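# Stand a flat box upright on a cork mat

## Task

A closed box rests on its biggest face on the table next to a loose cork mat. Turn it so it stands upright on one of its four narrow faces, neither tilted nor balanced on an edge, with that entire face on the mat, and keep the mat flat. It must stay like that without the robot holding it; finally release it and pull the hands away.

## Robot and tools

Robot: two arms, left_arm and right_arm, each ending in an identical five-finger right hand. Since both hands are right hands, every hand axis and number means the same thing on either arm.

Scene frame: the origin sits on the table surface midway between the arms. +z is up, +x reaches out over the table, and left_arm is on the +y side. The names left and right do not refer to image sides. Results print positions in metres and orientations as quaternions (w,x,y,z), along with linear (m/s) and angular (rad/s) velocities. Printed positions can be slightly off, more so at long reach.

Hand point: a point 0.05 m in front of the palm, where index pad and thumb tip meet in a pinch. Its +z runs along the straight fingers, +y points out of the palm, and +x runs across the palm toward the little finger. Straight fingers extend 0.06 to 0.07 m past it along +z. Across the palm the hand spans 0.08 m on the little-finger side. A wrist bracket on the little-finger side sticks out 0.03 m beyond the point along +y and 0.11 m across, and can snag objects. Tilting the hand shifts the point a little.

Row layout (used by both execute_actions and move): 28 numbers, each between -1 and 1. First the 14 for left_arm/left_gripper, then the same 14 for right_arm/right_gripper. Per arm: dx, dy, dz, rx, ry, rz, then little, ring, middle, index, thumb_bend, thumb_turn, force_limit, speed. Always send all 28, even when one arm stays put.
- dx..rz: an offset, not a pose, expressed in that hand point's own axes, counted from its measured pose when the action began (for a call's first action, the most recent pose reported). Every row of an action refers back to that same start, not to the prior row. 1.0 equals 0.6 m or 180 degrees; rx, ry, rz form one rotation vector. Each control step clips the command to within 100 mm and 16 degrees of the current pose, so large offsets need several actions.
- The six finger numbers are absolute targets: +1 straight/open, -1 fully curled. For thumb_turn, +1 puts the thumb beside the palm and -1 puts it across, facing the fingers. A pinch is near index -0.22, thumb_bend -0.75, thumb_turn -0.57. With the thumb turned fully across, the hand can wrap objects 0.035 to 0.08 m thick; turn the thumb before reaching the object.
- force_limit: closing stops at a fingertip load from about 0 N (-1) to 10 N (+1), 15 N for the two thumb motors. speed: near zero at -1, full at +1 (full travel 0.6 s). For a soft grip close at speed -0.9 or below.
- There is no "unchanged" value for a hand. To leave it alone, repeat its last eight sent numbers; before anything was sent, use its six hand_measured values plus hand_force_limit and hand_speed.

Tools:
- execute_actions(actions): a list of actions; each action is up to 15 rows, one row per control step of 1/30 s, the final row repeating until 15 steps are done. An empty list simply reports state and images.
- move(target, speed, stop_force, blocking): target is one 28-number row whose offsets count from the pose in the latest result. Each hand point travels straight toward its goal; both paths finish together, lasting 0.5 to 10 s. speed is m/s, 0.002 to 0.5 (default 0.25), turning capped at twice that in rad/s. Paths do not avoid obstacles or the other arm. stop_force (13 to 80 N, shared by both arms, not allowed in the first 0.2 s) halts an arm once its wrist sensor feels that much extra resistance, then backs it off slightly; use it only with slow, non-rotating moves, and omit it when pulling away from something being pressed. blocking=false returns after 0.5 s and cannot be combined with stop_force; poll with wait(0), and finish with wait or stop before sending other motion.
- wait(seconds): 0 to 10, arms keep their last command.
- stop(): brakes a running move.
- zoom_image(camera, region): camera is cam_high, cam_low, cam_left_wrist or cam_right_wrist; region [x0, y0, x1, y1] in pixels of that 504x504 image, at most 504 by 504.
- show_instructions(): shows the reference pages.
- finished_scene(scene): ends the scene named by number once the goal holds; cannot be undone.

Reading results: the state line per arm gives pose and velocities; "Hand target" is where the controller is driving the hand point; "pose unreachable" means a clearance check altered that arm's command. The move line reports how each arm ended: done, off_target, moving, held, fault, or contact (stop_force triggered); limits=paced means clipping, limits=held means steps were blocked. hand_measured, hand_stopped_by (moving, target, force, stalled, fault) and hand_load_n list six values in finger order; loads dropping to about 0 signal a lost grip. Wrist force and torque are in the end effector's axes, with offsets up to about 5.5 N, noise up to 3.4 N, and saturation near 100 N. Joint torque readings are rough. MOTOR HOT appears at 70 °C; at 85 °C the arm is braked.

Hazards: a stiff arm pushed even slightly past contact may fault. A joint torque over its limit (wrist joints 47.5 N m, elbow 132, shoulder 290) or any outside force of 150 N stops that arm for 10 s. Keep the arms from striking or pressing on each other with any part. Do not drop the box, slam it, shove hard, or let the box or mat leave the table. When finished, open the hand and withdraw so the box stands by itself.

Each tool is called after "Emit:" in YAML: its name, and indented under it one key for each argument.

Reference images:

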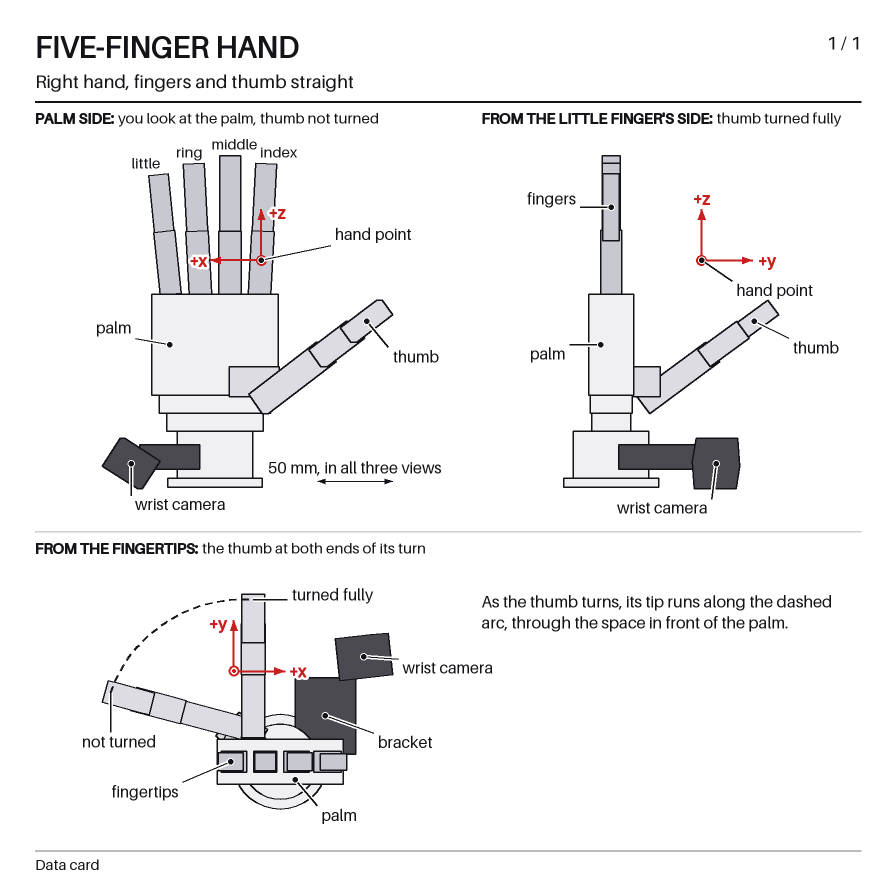

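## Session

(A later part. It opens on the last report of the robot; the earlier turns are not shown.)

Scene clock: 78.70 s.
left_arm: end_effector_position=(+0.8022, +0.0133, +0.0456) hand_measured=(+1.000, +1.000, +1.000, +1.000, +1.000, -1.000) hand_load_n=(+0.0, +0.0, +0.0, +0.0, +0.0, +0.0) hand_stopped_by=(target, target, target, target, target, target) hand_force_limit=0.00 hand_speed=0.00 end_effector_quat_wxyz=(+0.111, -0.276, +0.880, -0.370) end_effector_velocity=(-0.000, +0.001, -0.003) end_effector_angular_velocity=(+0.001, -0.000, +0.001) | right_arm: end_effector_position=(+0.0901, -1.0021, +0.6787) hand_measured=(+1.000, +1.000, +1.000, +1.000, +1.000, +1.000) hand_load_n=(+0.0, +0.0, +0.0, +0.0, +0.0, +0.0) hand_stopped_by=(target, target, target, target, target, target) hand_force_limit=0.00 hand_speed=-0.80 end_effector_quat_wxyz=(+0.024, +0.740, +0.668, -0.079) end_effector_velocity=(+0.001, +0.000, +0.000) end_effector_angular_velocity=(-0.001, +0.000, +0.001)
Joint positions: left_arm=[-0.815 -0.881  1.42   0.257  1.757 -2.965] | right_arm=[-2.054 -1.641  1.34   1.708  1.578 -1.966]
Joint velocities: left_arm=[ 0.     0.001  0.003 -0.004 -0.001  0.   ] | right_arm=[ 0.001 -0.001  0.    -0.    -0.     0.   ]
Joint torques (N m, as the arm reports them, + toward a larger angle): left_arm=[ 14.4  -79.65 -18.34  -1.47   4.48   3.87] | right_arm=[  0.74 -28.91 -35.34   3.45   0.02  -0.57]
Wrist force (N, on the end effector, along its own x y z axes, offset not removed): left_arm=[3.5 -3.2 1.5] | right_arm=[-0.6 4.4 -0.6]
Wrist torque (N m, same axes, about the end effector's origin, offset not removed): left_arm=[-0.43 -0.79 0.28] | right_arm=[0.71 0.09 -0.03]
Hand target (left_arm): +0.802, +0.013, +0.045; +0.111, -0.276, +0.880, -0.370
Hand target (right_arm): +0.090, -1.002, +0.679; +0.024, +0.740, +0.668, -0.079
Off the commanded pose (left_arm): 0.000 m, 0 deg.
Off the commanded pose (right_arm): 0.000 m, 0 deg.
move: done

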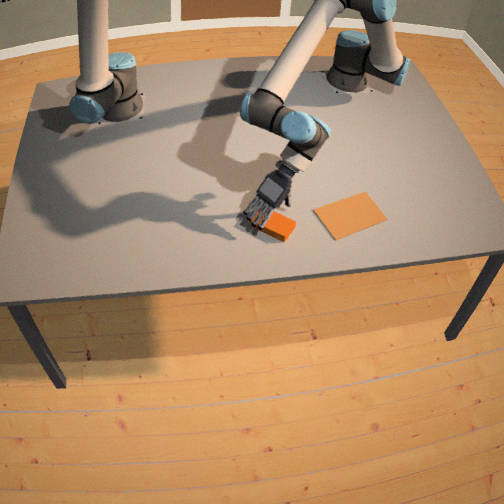

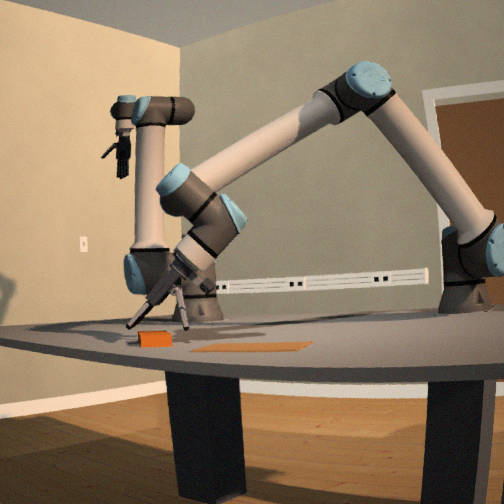

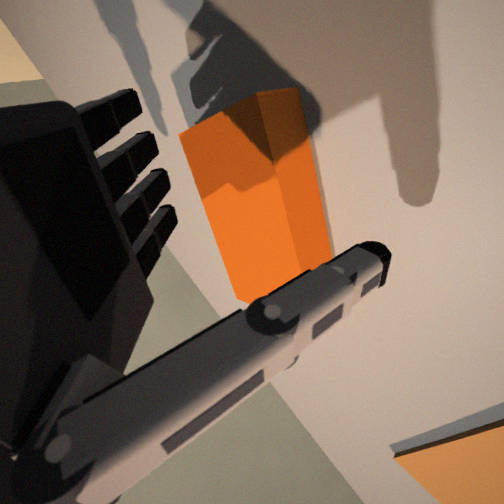

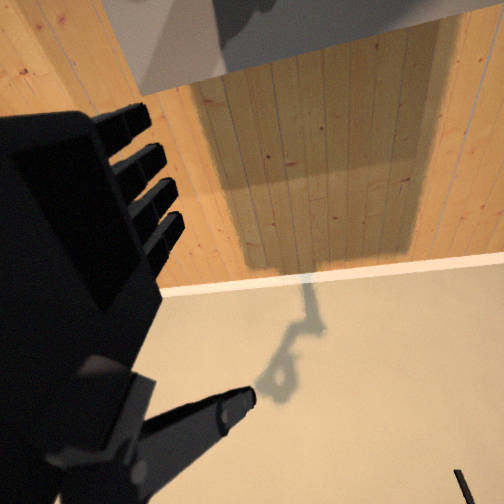

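Emit:
move:
  target: [-0.03,0.003,0.049,0,0,0,0.7,0.7,0.7,0.7,1,-1,0,0,0,0,0,0,0,0,1,1,1,1,1,1,0,-0.8]
  speed: 0.04

Emit:
zoom_image:
  camera: "cam_low"
  region: [80,250,250,370]

Scene clock: 85.17 s.
left_arm: end_effector_position=(+0.8278, +0.0073, +0.0238) hand_measured=(+0.700, +0.792, +0.732, +0.700, +1.000, -1.000) hand_load_n=(+0.0, +0.0, +0.0, +0.0, +0.0, +0.0) hand_stopped_by=(target, force, force, target, target, target) hand_force_limit=0.00 hand_speed=0.00 end_effector_quat_wxyz=(+0.111, -0.276, +0.880, -0.370) end_effector_velocity=(+0.001, -0.002, +0.000) end_effector_angular_velocity=(-0.001, -0.002, -0.002) | right_arm: end_effector_position=(+0.0901, -1.0021, +0.6787) hand_measured=(+1.000, +1.000, +1.000, +1.000, +1.000, +1.000) hand_load_n=(+0.0, +0.0, +0.0, +0.0, +0.0, +0.0) hand_stopped_by=(target, target, target, target, target, target) hand_force_limit=0.00 hand_speed=-0.80 end_effector_quat_wxyz=(+0.024, +0.740, +0.668, -0.079) end_effector_velocity=(-0.000, -0.000, -0.000) end_effector_angular_velocity=(+0.001, +0.000, +0.000)
Joint positions: left_arm=[-0.8   -0.825  1.363  0.26   1.768 -2.954] | right_arm=[-2.054 -1.641  1.34   1.708  1.578 -1.966]
Joint velocities: left_arm=[-0.001  0.003 -0.005  0.     0.001  0.001] | right_arm=[ 0.     0.     0.001 -0.     0.     0.   ]
Joint torques (N m, as the arm reports them, + toward a larger angle): left_arm=[ 12.78 -82.56 -44.89   3.69   4.49   3.58] | right_arm=[  2.3  -26.63 -35.64   3.62   0.    -0.92]
Wrist force (N, on the end effector, along its own x y z axes, offset not removed): left_arm=[4.8 0.0 -0.5] | right_arm=[0.2 4.2 -2.2]
Wrist torque (N m, same axes, about the end effector's origin, offset not removed): left_arm=[0.13 -0.92 0.53] | right_arm=[0.73 0.02 -0.01]
Hand target (left_arm): +0.828, +0.007, +0.024; +0.111, -0.276, +0.880, -0.370
Hand target (right_arm): +0.090, -1.002, +0.679; +0.024, +0.740, +0.668, -0.079
Off the commanded pose (left_arm): 0.000 m, 0 deg.
Off the commanded pose (right_arm): 0.000 m, 0 deg.
move: done

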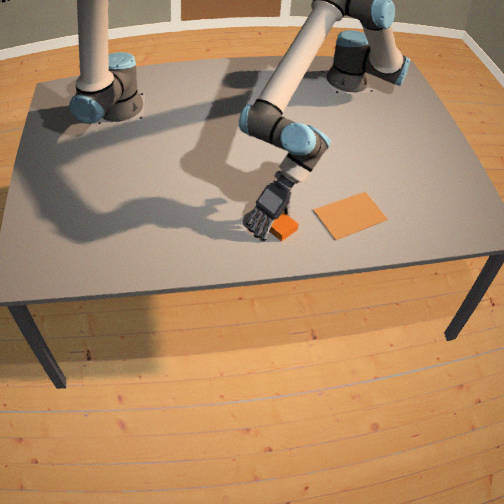

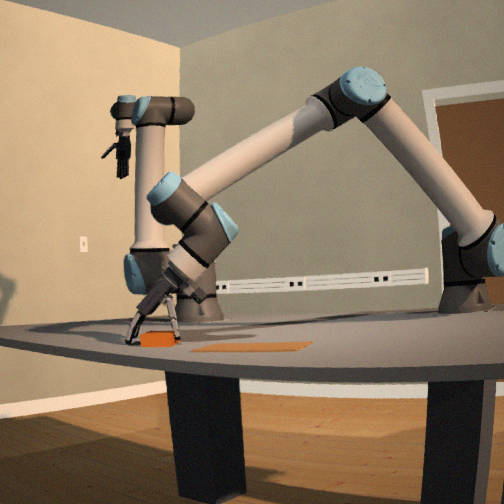

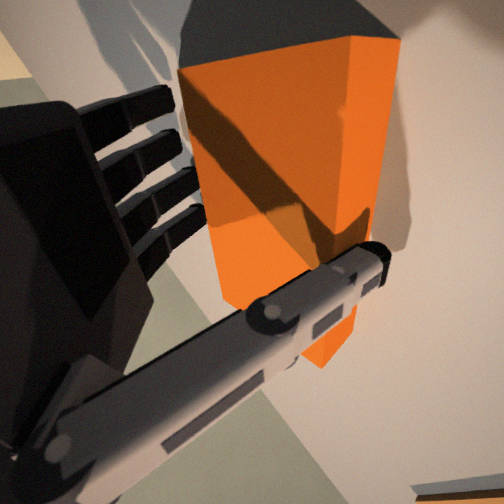

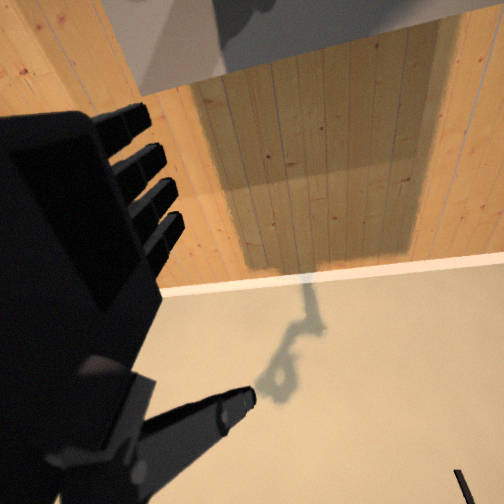

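Region (80, 250, 250, 370) of cam_low's 504x504 image, scaled by 2.965, with more detail than that image has; it fills the top 356 rows of this view, and the rest is white.

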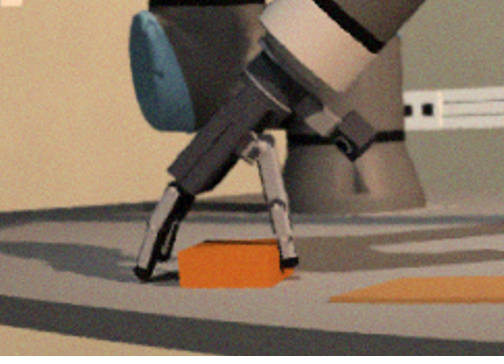

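Emit:
move:
  target: [0,0,0,0,0,0,0.7,0.7,-0.5,-0.5,1,-1,0.3,-0.7,0,0,0,0,0,0,1,1,1,1,1,1,0,-0.8]

Emit:
move:
  target: [0,-0.15,-0.15,0,0,0,0.7,0.7,-0.5,-0.5,1,-1,0.3,-0.7,0,0,0,0,0,0,1,1,1,1,1,1,0,-0.8]
  speed: 0.1

Scene clock: 91.50 s.
left_arm: end_effector_position=(+0.8279, +0.0073, +0.0238) hand_measured=(+0.700, +0.792, +0.702, +0.504, +1.000, -1.000) hand_load_n=(+0.0, +0.0, +2.5, +8.5, +0.0, +0.0) hand_stopped_by=(target, force, force, force, target, target) hand_force_limit=0.30 hand_speed=-0.70 end_effector_quat_wxyz=(+0.112, -0.276, +0.880, -0.370) end_effector_velocity=(-0.001, -0.002, -0.000) end_effector_angular_velocity=(-0.000, +0.001, -0.002) | right_arm: end_effector_position=(+0.0901, -1.0021, +0.6787) hand_measured=(+1.000, +1.000, +1.000, +1.000, +1.000, +1.000) hand_load_n=(+0.0, +0.0, +0.0, +0.0, +0.0, +0.0) hand_stopped_by=(target, target, target, target, target, target) hand_force_limit=0.00 hand_speed=-0.80 end_effector_quat_wxyz=(+0.024, +0.740, +0.668, -0.079) end_effector_velocity=(-0.000, -0.000, -0.000) end_effector_angular_velocity=(+0.000, -0.000, +0.000)
Joint positions: left_arm=[-0.8   -0.825  1.363  0.26   1.768 -2.954] | right_arm=[-2.054 -1.641  1.34   1.708  1.578 -1.966]
Joint velocities: left_arm=[-0.002 -0.     0.001 -0.     0.001 -0.   ] | right_arm=[-0.  0. -0.  0. -0. -0.]
Joint torques (N m, as the arm reports them, + toward a larger angle): left_arm=[ -6.04 -83.71  -4.83   2.79  -3.51  -1.6 ] | right_arm=[  2.04 -28.02 -35.56   3.59   0.09  -1.02]
Wrist force (N, on the end effector, along its own x y z axes, offset not removed): left_arm=[-1.8 -18.1 -9.7] | right_arm=[0.1 4.4 0.5]
Wrist torque (N m, same axes, about the end effector's origin, offset not removed): left_arm=[1.17 -0.24 0.04] | right_arm=[0.63 -0.08 0.00]
Hand target (left_arm): +0.828, +0.007, +0.024; +0.111, -0.276, +0.880, -0.370
Hand target (right_arm): +0.090, -1.002, +0.679; +0.024, +0.740, +0.668, -0.079
Off the commanded pose (left_arm): 0.000 m, 0 deg.
Off the commanded pose (right_arm): 0.000 m, 0 deg.
move: done

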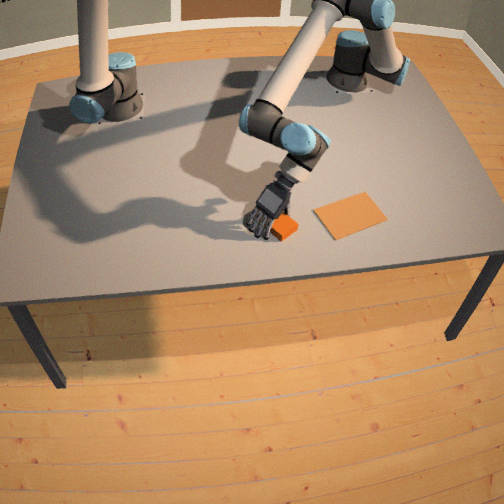

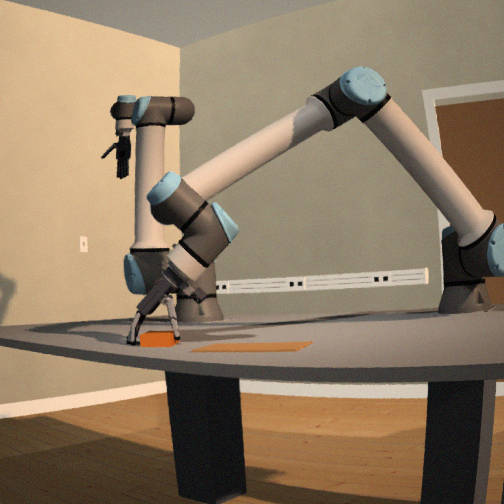

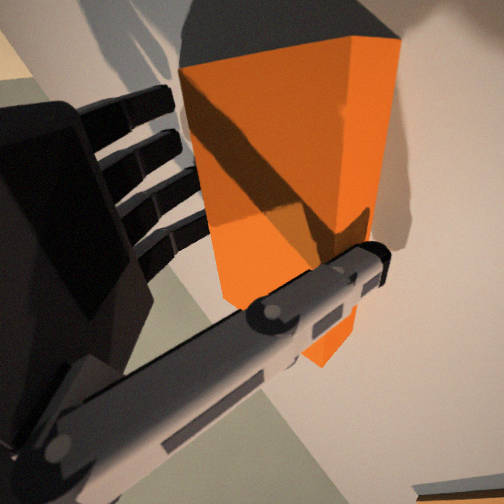

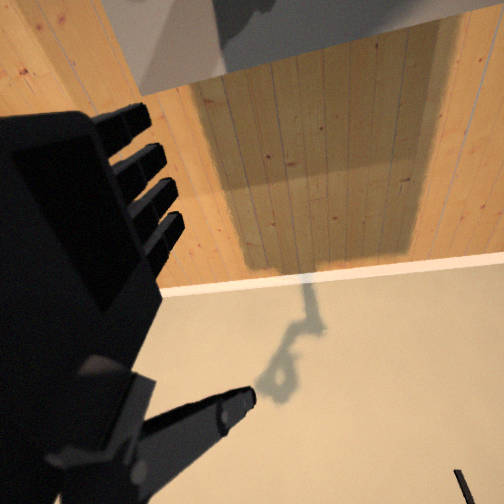

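Scene clock: 93.30 s.
left_arm: end_effector_position=(+0.8281, +0.0083, +0.1508) hand_measured=(+0.700, +0.792, +0.702, +0.504, +1.000, -1.000) hand_load_n=(+0.0, +0.0, +0.0, +0.0, +0.0, +0.0) hand_stopped_by=(target, force, force, force, target, target) hand_force_limit=0.30 hand_speed=-0.70 end_effector_quat_wxyz=(+0.112, -0.276, +0.880, -0.370) end_effector_velocity=(+0.000, +0.000, +0.002) end_effector_angular_velocity=(+0.001, +0.000, +0.001) | right_arm: end_effector_position=(+0.0901, -1.0021, +0.6787) hand_measured=(+1.000, +1.000, +1.000, +1.000, +1.000, +1.000) hand_load_n=(+0.0, +0.0, +0.0, +0.0, +0.0, +0.0) hand_stopped_by=(target, target, target, target, target, target) hand_force_limit=0.00 hand_speed=-0.80 end_effector_quat_wxyz=(+0.024, +0.740, +0.668, -0.079) end_effector_velocity=(-0.000, -0.000, -0.000) end_effector_angular_velocity=(-0.001, +0.000, +0.000)
Joint positions: left_arm=[-0.799 -0.919  1.281  0.436  1.768 -2.953] | right_arm=[-2.054 -1.641  1.34   1.708  1.578 -1.966]
Joint velocities: left_arm=[ 0.    -0.001 -0.002  0.004 -0.001  0.   ] | right_arm=[ 0.     0.    -0.    -0.001 -0.     0.   ]
Joint torques (N m, as the arm reports them, + toward a larger angle): left_arm=[  15.56 -102.25  -48.18    4.19    4.15    3.97] | right_arm=[  3.27 -26.21 -35.48   3.72  -0.38  -0.51]
Wrist force (N, on the end effector, along its own x y z axes, offset not removed): left_arm=[2.3 -0.5 -0.2] | right_arm=[0.7 5.8 1.2]
Wrist torque (N m, same axes, about the end effector's origin, offset not removed): left_arm=[0.09 -0.57 0.23] | right_arm=[0.75 -0.15 0.05]
Hand target (left_arm): +0.828, +0.008, +0.151; +0.112, -0.276, +0.880, -0.370
Hand target (right_arm): +0.090, -1.002, +0.679; +0.024, +0.740, +0.668, -0.079
Off the commanded pose (left_arm): 0.000 m, 0 deg.
Off the commanded pose (right_arm): 0.000 m, 0 deg.
move: done

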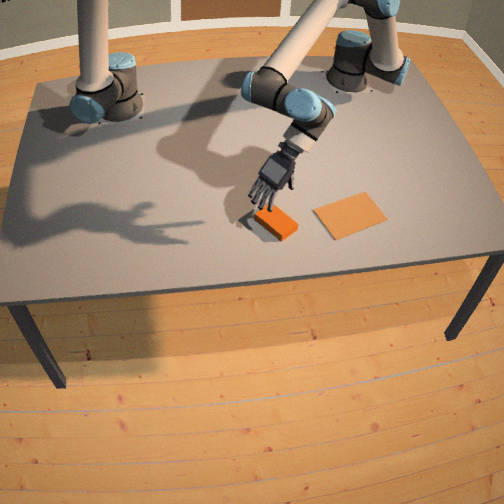

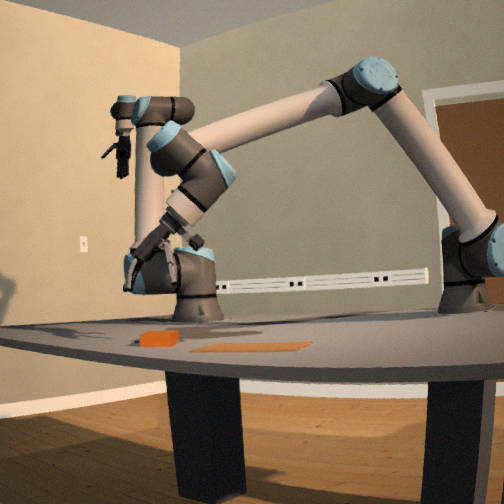

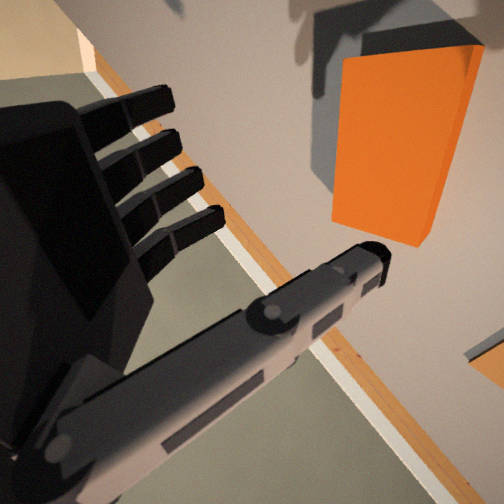

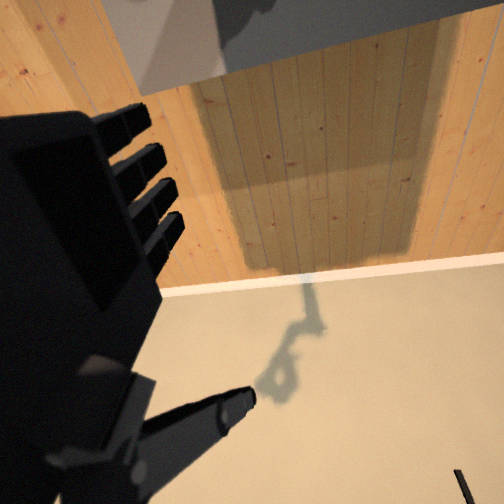

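Emit:
move:
  target: [0,0.152,0.133,0.1,0,0,0.7,0.7,0.7,0.7,1,-1,0.3,-0.7,0,0,0,0,0,0,1,1,1,1,1,1,0,-0.8]
  speed: 0.08

Emit:
move:
  target: [0,0,0,0,0,0,0.7,0.7,-0.5,-0.5,1,-1,0.3,-0.7,0,0,0,0,0,0,1,1,1,1,1,1,0,-0.8]

Emit:
zoom_image:
  camera: "cam_low"
  region: [80,250,250,370]

Scene clock: 101.77 s.
left_arm: end_effector_position=(+0.8233, +0.0140, +0.0304) hand_measured=(+0.700, +0.792, +0.700, +0.700, +1.000, -1.000) hand_load_n=(+0.0, +0.0, +0.0, +0.0, +0.0, -0.5) hand_stopped_by=(target, force, target, target, target, target) hand_force_limit=0.30 hand_speed=-0.70 end_effector_quat_wxyz=(+0.153, -0.255, +0.812, -0.502) end_effector_velocity=(-0.000, -0.000, -0.003) end_effector_angular_velocity=(-0.006, -0.003, -0.001) | right_arm: end_effector_position=(+0.0901, -1.0021, +0.6787) hand_measured=(+1.000, +1.000, +1.000, +1.000, +1.000, +1.000) hand_load_n=(+0.0, +0.0, +0.0, +0.0, +0.0, +0.0) hand_stopped_by=(target, target, target, target, target, target) hand_force_limit=0.00 hand_speed=-0.80 end_effector_quat_wxyz=(+0.024, +0.740, +0.668, -0.079) end_effector_velocity=(-0.000, -0.000, -0.000) end_effector_angular_velocity=(+0.000, -0.001, -0.000)
Joint positions: left_arm=[-0.775 -0.927  1.609 -0.199  1.838 -3.012] | right_arm=[-2.054 -1.641  1.34   1.708  1.578 -1.966]
Joint velocities: left_arm=[ 0.     0.003  0.005 -0.015  0.002 -0.002] | right_arm=[ 0.     0.001 -0.    -0.    -0.     0.   ]
Joint torques (N m, as the arm reports them, + toward a larger angle): left_arm=[ 14.21 -62.8  -13.02  -2.04   3.96  -4.11] | right_arm=[  4.01 -25.98 -36.38   3.52  -0.26  -0.46]
Wrist force (N, on the end effector, along its own x y z axes, offset not removed): left_arm=[2.6 -11.8 -8.9] | right_arm=[0.2 3.8 -1.8]
Wrist torque (N m, same axes, about the end effector's origin, offset not removed): left_arm=[-0.94 -0.48 0.14] | right_arm=[0.66 0.06 0.00]
Hand target (left_arm): +0.823, +0.014, +0.030; +0.153, -0.255, +0.812, -0.503
Hand target (right_arm): +0.090, -1.002, +0.679; +0.024, +0.740, +0.668, -0.079
Off the commanded pose (left_arm): 0.001 m, 0 deg.
Off the commanded pose (right_arm): 0.000 m, 0 deg.
move: done

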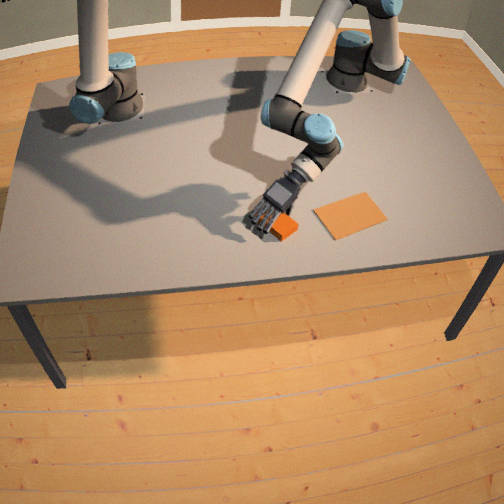

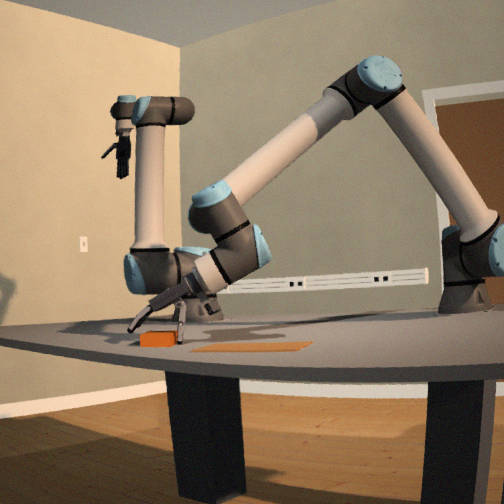

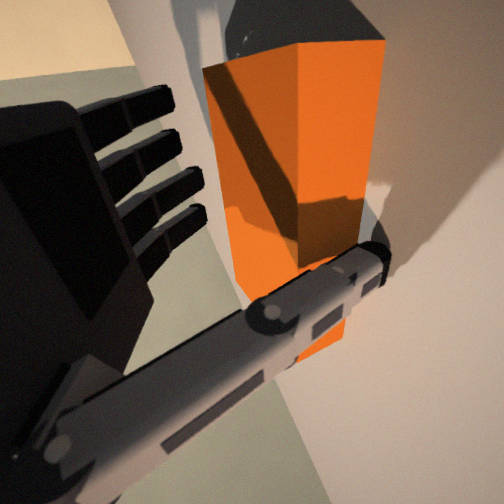

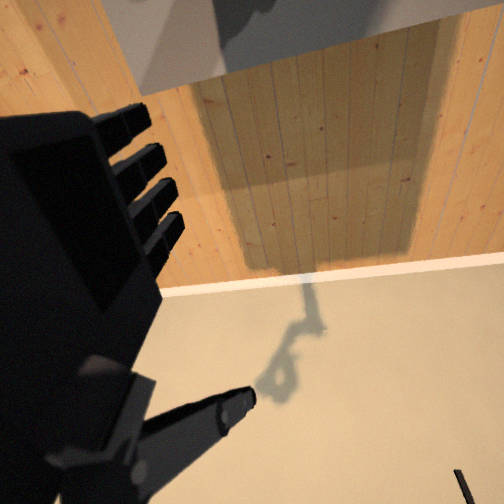

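Scene clock: 103.07 s.
left_arm: end_effector_position=(+0.8233, +0.0140, +0.0304) hand_measured=(+0.700, +0.792, +0.188, +0.188, +1.000, -1.000) hand_load_n=(+0.0, +0.0, +7.5, +6.5, +1.5, -0.5) hand_stopped_by=(target, force, force, force, target, target) hand_force_limit=0.30 hand_speed=-0.70 end_effector_quat_wxyz=(+0.153, -0.255, +0.812, -0.502) end_effector_velocity=(+0.000, +0.000, +0.001) end_effector_angular_velocity=(-0.001, -0.001, +0.000) | right_arm: end_effector_position=(+0.0901, -1.0021, +0.6787) hand_measured=(+1.000, +1.000, +1.000, +1.000, +1.000, +1.000) hand_load_n=(+0.0, +0.0, +0.0, +0.0, +0.0, +0.0) hand_stopped_by=(target, target, target, target, target, target) hand_force_limit=0.00 hand_speed=-0.80 end_effector_quat_wxyz=(+0.024, +0.740, +0.668, -0.079) end_effector_velocity=(-0.000, -0.000, -0.001) end_effector_angular_velocity=(+0.001, -0.001, -0.000)
Joint positions: left_arm=[-0.775 -0.927  1.609 -0.199  1.838 -3.012] | right_arm=[-2.054 -1.641  1.34   1.708  1.578 -1.966]
Joint velocities: left_arm=[ 0.001 -0.001  0.    -0.     0.     0.   ] | right_arm=[-0.     0.001  0.001  0.    -0.     0.   ]
Joint torques (N m, as the arm reports them, + toward a larger angle): left_arm=[ -0.03 -84.56 -31.76   2.78  -3.66   3.44] | right_arm=[  3.59 -22.57 -35.68   3.83  -0.03  -0.37]
Wrist force (N, on the end effector, along its own x y z axes, offset not removed): left_arm=[2.9 -15.5 0.9] | right_arm=[-0.8 2.9 1.1]
Wrist torque (N m, same axes, about the end effector's origin, offset not removed): left_arm=[-0.91 -0.66 0.13] | right_arm=[0.42 0.03 -0.02]
Hand target (left_arm): +0.823, +0.014, +0.030; +0.153, -0.255, +0.812, -0.502
Hand target (right_arm): +0.090, -1.002, +0.679; +0.024, +0.740, +0.668, -0.079
Off the commanded pose (left_arm): 0.000 m, 0 deg.
Off the commanded pose (right_arm): 0.000 m, 0 deg.
move: done

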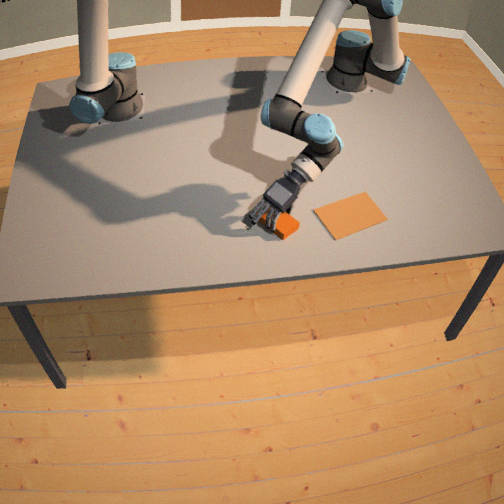

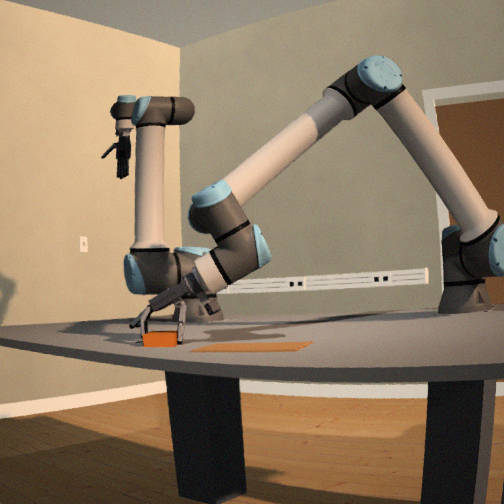

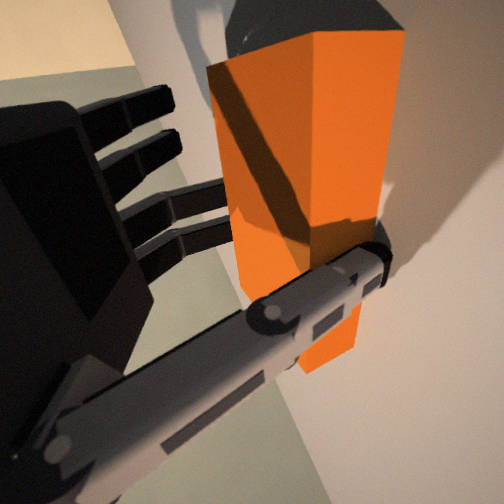

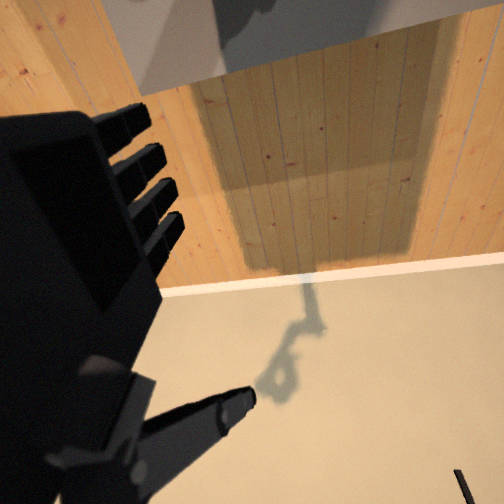

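Region (80, 250, 250, 370) of cam_low's 504x504 image, scaled by 2.965, with more detail than that image has; it fills the top 356 rows of this view, and the rest is white.

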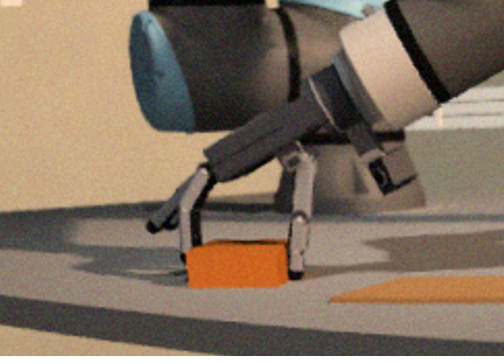

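Up in hand axes = (0,-0.89,-0.45). Lift 0.12.

Emit:
move:
  target: [0,-0.178,-0.09,0,0,0,0.7,0.7,-0.6,-0.6,1,-1,0.5,-0.7,0,0,0,0,0,0,1,1,1,1,1,1,0,-0.8]
  speed: 0.06

Scene clock: 113.70 s.
left_arm: end_effector_position=(+0.8238, +0.0146, +0.1497) hand_measured=(+0.700, +0.792, +0.188, +0.176, +1.002, -1.000) hand_load_n=(+0.0, +0.0, +4.5, +10.0, +2.5, -1.0) hand_stopped_by=(target, force, force, force, target, target) hand_force_limit=0.50 hand_speed=-0.70 end_effector_quat_wxyz=(+0.153, -0.255, +0.812, -0.502) end_effector_velocity=(-0.000, -0.000, +0.003) end_effector_angular_velocity=(-0.000, +0.000, -0.001) | right_arm: end_effector_position=(+0.0901, -1.0021, +0.6787) hand_measured=(+1.000, +1.000, +1.000, +1.000, +1.000, +1.000) hand_load_n=(+0.0, +0.0, +0.0, +0.0, +0.0, +0.0) hand_stopped_by=(target, target, target, target, target, target) hand_force_limit=0.00 hand_speed=-0.80 end_effector_quat_wxyz=(+0.024, +0.740, +0.668, -0.079) end_effector_velocity=(-0.000, -0.000, +0.000) end_effector_angular_velocity=(+0.000, -0.000, -0.000)
Joint positions: left_arm=[-0.774 -1.036  1.544 -0.025  1.839 -3.011] | right_arm=[-2.054 -1.641  1.34   1.708  1.578 -1.966]
Joint velocities: left_arm=[-0.    -0.003 -0.002  0.005  0.001  0.   ] | right_arm=[-0.     0.001 -0.001  0.    -0.     0.   ]
Joint torques (N m, as the arm reports them, + toward a larger angle): left_arm=[ 14.22 -91.98 -47.51   2.8    4.32   3.63] | right_arm=[  4.02 -27.2  -36.16   3.63  -0.01  -0.73]
Wrist force (N, on the end effector, along its own x y z axes, offset not removed): left_arm=[1.3 1.2 5.0] | right_arm=[1.9 4.4 -0.3]
Wrist torque (N m, same axes, about the end effector's origin, offset not removed): left_arm=[-0.16 -0.45 0.26] | right_arm=[0.76 -0.32 0.10]
Hand target (left_arm): +0.824, +0.015, +0.150; +0.153, -0.255, +0.812, -0.502
Hand target (right_arm): +0.090, -1.002, +0.679; +0.024, +0.740, +0.668, -0.079
Off the commanded pose (left_arm): 0.000 m, 0 deg.
Off the commanded pose (right_arm): 0.000 m, 0 deg.
move: done

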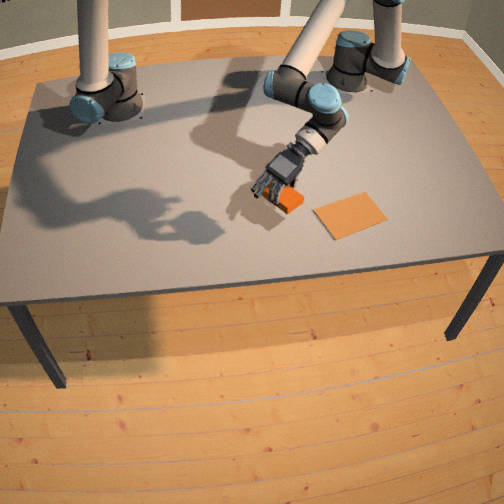

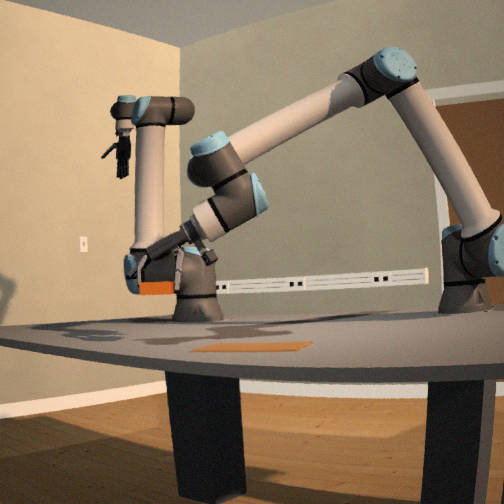

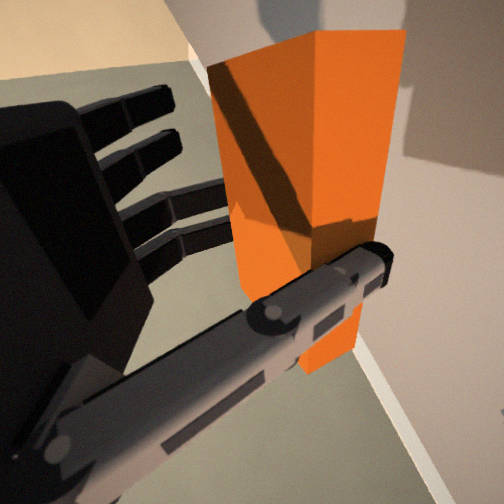

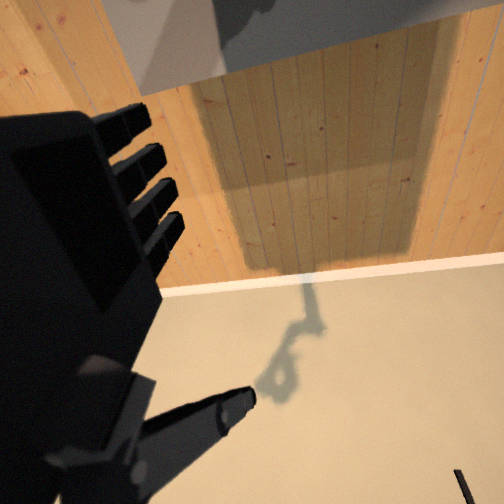

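Emit:
move:
  target: [-0.209,0.135,-0.267,0,0.225,-0.445,0.7,0.7,-0.6,-0.6,1,-1,0.5,-0.7,0,0,0,0,0,0,1,1,1,1,1,1,0,-0.8]
  speed: 0.15

Scene clock: 125.53 s.
left_arm: end_effector_position=(+0.8246, +0.2336, +0.1486) hand_measured=(+0.700, +0.792, +0.188, +0.176, +1.002, -1.000) hand_load_n=(+0.0, +0.0, +4.5, +10.5, +2.5, +0.5) hand_stopped_by=(target, force, force, force, target, target) hand_force_limit=0.50 hand_speed=-0.70 end_effector_quat_wxyz=(+0.462, +0.533, -0.469, +0.531) end_effector_velocity=(-0.000, -0.000, +0.001) end_effector_angular_velocity=(+0.000, -0.001, -0.001) | right_arm: end_effector_position=(+0.0901, -1.0021, +0.6787) hand_measured=(+1.000, +1.000, +1.000, +1.000, +1.000, +1.000) hand_load_n=(+0.0, +0.0, +0.0, +0.0, +0.0, +0.0) hand_stopped_by=(target, target, target, target, target, target) hand_force_limit=0.00 hand_speed=-0.80 end_effector_quat_wxyz=(+0.024, +0.740, +0.668, -0.079) end_effector_velocity=(+0.000, -0.000, -0.001) end_effector_angular_velocity=(+0.001, -0.001, +0.000)
Joint positions: left_arm=[-0.304 -0.861  1.507 -0.621  2.808 -4.684] | right_arm=[-2.054 -1.641  1.34   1.708  1.578 -1.966]
Joint velocities: left_arm=[-0.    -0.001 -0.     0.002  0.001  0.001] | right_arm=[ 0.     0.001  0.001 -0.    -0.     0.   ]
Joint torques (N m, as the arm reports them, + toward a larger angle): left_arm=[ 11.33 -99.31 -26.86   2.05   3.28   3.35] | right_arm=[  2.06 -28.95 -35.47   3.55   0.2   -0.64]
Wrist force (N, on the end effector, along its own x y z axes, offset not removed): left_arm=[0.8 -3.4 -0.9] | right_arm=[1.4 4.4 -0.8]
Wrist torque (N m, same axes, about the end effector's origin, offset not removed): left_arm=[-0.30 -0.47 0.35] | right_arm=[0.78 -0.29 0.13]
Hand target (left_arm): +0.825, +0.234, +0.149; +0.462, +0.533, -0.469, +0.531
Hand target (right_arm): +0.090, -1.002, +0.679; +0.024, +0.740, +0.668, -0.079
Off the commanded pose (left_arm): 0.001 m, 1 deg.
Off the commanded pose (right_arm): 0.000 m, 0 deg.
move: held (left_arm); limits=held; held on 4 of 171 steps (left_arm), including the last (left_arm)
pose unreachable (left arm): on one or more control steps of this call, first in action 0 (counted from 0), this arm could not follow its commanded pose, so it was not sent that pose on those steps. On the call's last step it was still not sent that pose. It may still have moved: this result reports where it is.
cause: the commanded pose would bring two parts of the arm too close to each other (joints 4 (wrist 1) to 6 (wrist 3) lie between them).

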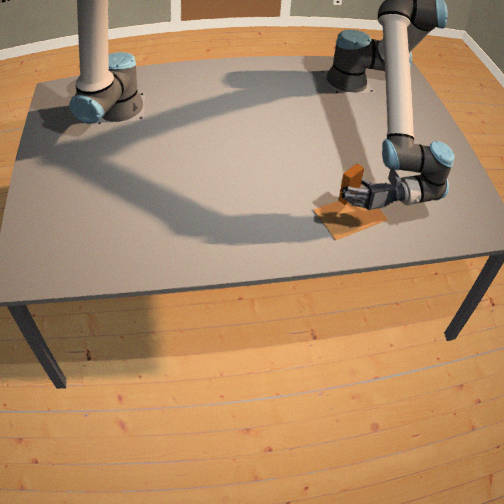

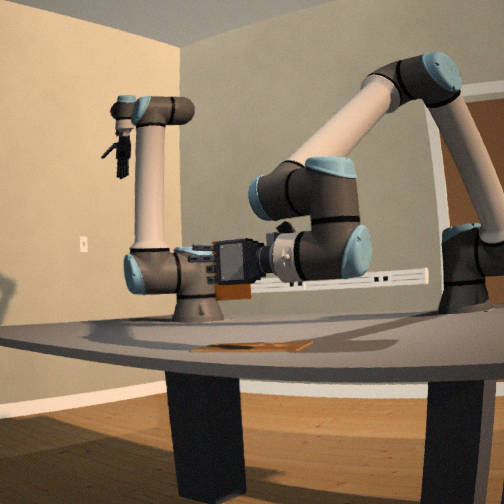

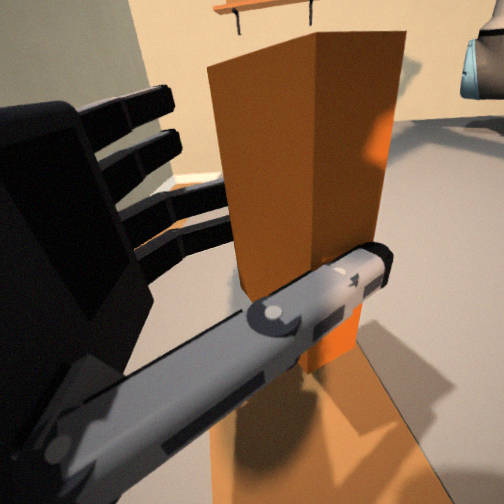

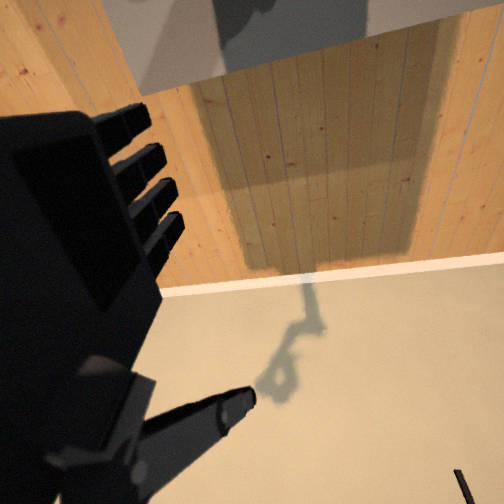

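Emit:
move:
  target: [-0.1,0,-0.03,0.14,0,0,0.7,0.7,-0.6,-0.6,1,-1,0.5,-0.7,0,0,0,0,0,0,1,1,1,1,1,1,0,-0.8]
  speed: 0.1

Emit:
zoom_image:
  camera: "cam_high"
  region: [280,150,440,260]

Scene clock: 135.70 s.
left_arm: end_effector_position=(+0.8223, +0.2518, +0.0892) hand_measured=(+0.700, +0.792, +0.188, +0.176, +1.002, -1.000) hand_load_n=(+0.0, +0.0, +4.5, +10.0, +2.5, +0.5) hand_stopped_by=(target, force, force, force, target, target) hand_force_limit=0.50 hand_speed=-0.70 end_effector_quat_wxyz=(+0.336, +0.621, -0.342, +0.620) end_effector_velocity=(-0.000, -0.000, -0.002) end_effector_angular_velocity=(-0.002, -0.001, +0.014) | right_arm: end_effector_position=(+0.0901, -1.0021, +0.6787) hand_measured=(+1.000, +1.000, +1.000, +1.000, +1.000, +1.000) hand_load_n=(+0.0, +0.0, +0.0, +0.0, +0.0, +0.0) hand_stopped_by=(target, target, target, target, target, target) hand_force_limit=0.00 hand_speed=-0.80 end_effector_quat_wxyz=(+0.024, +0.740, +0.668, -0.079) end_effector_velocity=(-0.000, -0.000, +0.000) end_effector_angular_velocity=(-0.000, -0.000, -0.001)
Joint positions: left_arm=[-0.333 -0.943  1.808 -0.858  2.341 -4.699] | right_arm=[-2.054 -1.641  1.34   1.708  1.578 -1.966]
Joint velocities: left_arm=[-0.003 -0.001  0.01  -0.011 -0.016 -0.003] | right_arm=[-0.001 -0.    -0.     0.    -0.     0.   ]
Joint torques (N m, as the arm reports them, + toward a larger angle): left_arm=[ -6.77 -94.52 -13.95  -4.17  -3.88  -4.03] | right_arm=[  4.24 -26.52 -35.32   3.87   0.18  -0.6 ]
Wrist force (N, on the end effector, along its own x y z axes, offset not removed): left_arm=[-1.3 -1.7 0.4] | right_arm=[-0.2 3.6 -0.9]
Wrist torque (N m, same axes, about the end effector's origin, offset not removed): left_arm=[-0.15 -0.39 0.27] | right_arm=[0.63 0.01 -0.08]
Hand target (left_arm): +0.822, +0.252, +0.089; +0.335, +0.621, -0.342, +0.621
Hand target (right_arm): +0.090, -1.002, +0.679; +0.024, +0.740, +0.668, -0.079
Off the commanded pose (left_arm): 0.000 m, 0 deg.
Off the commanded pose (right_arm): 0.000 m, 0 deg.
move: done

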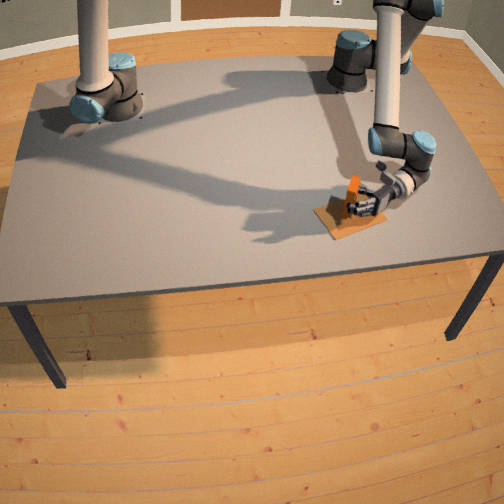

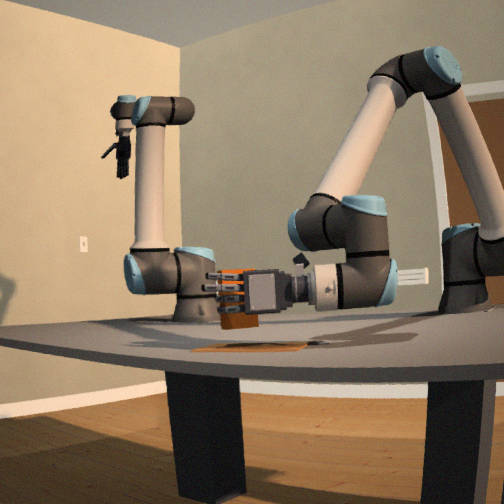

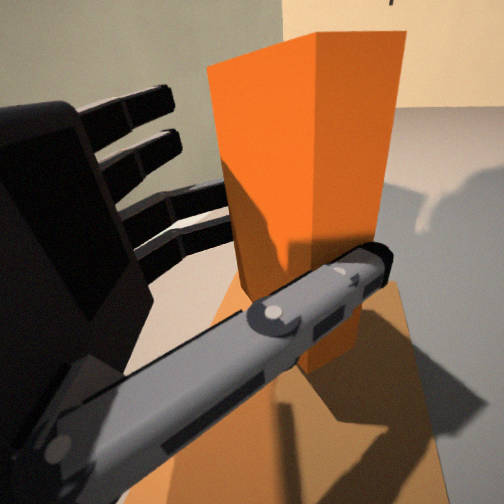

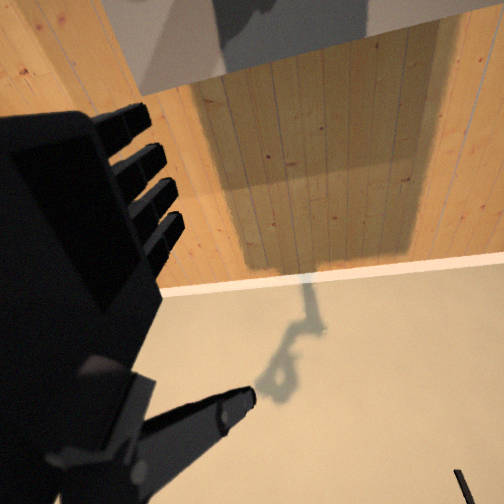

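Region (280, 150, 440, 260) of cam_high's 504x504 image, scaled by 3.150, with more detail than that image has; it fills the top 346 rows of this view, and the rest is white.

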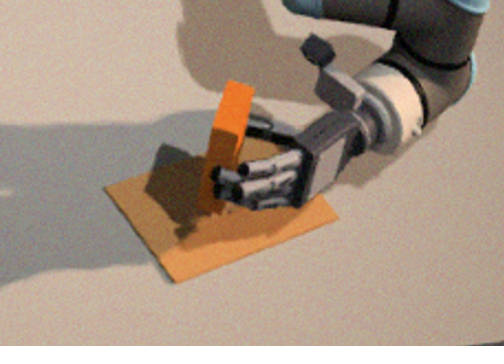

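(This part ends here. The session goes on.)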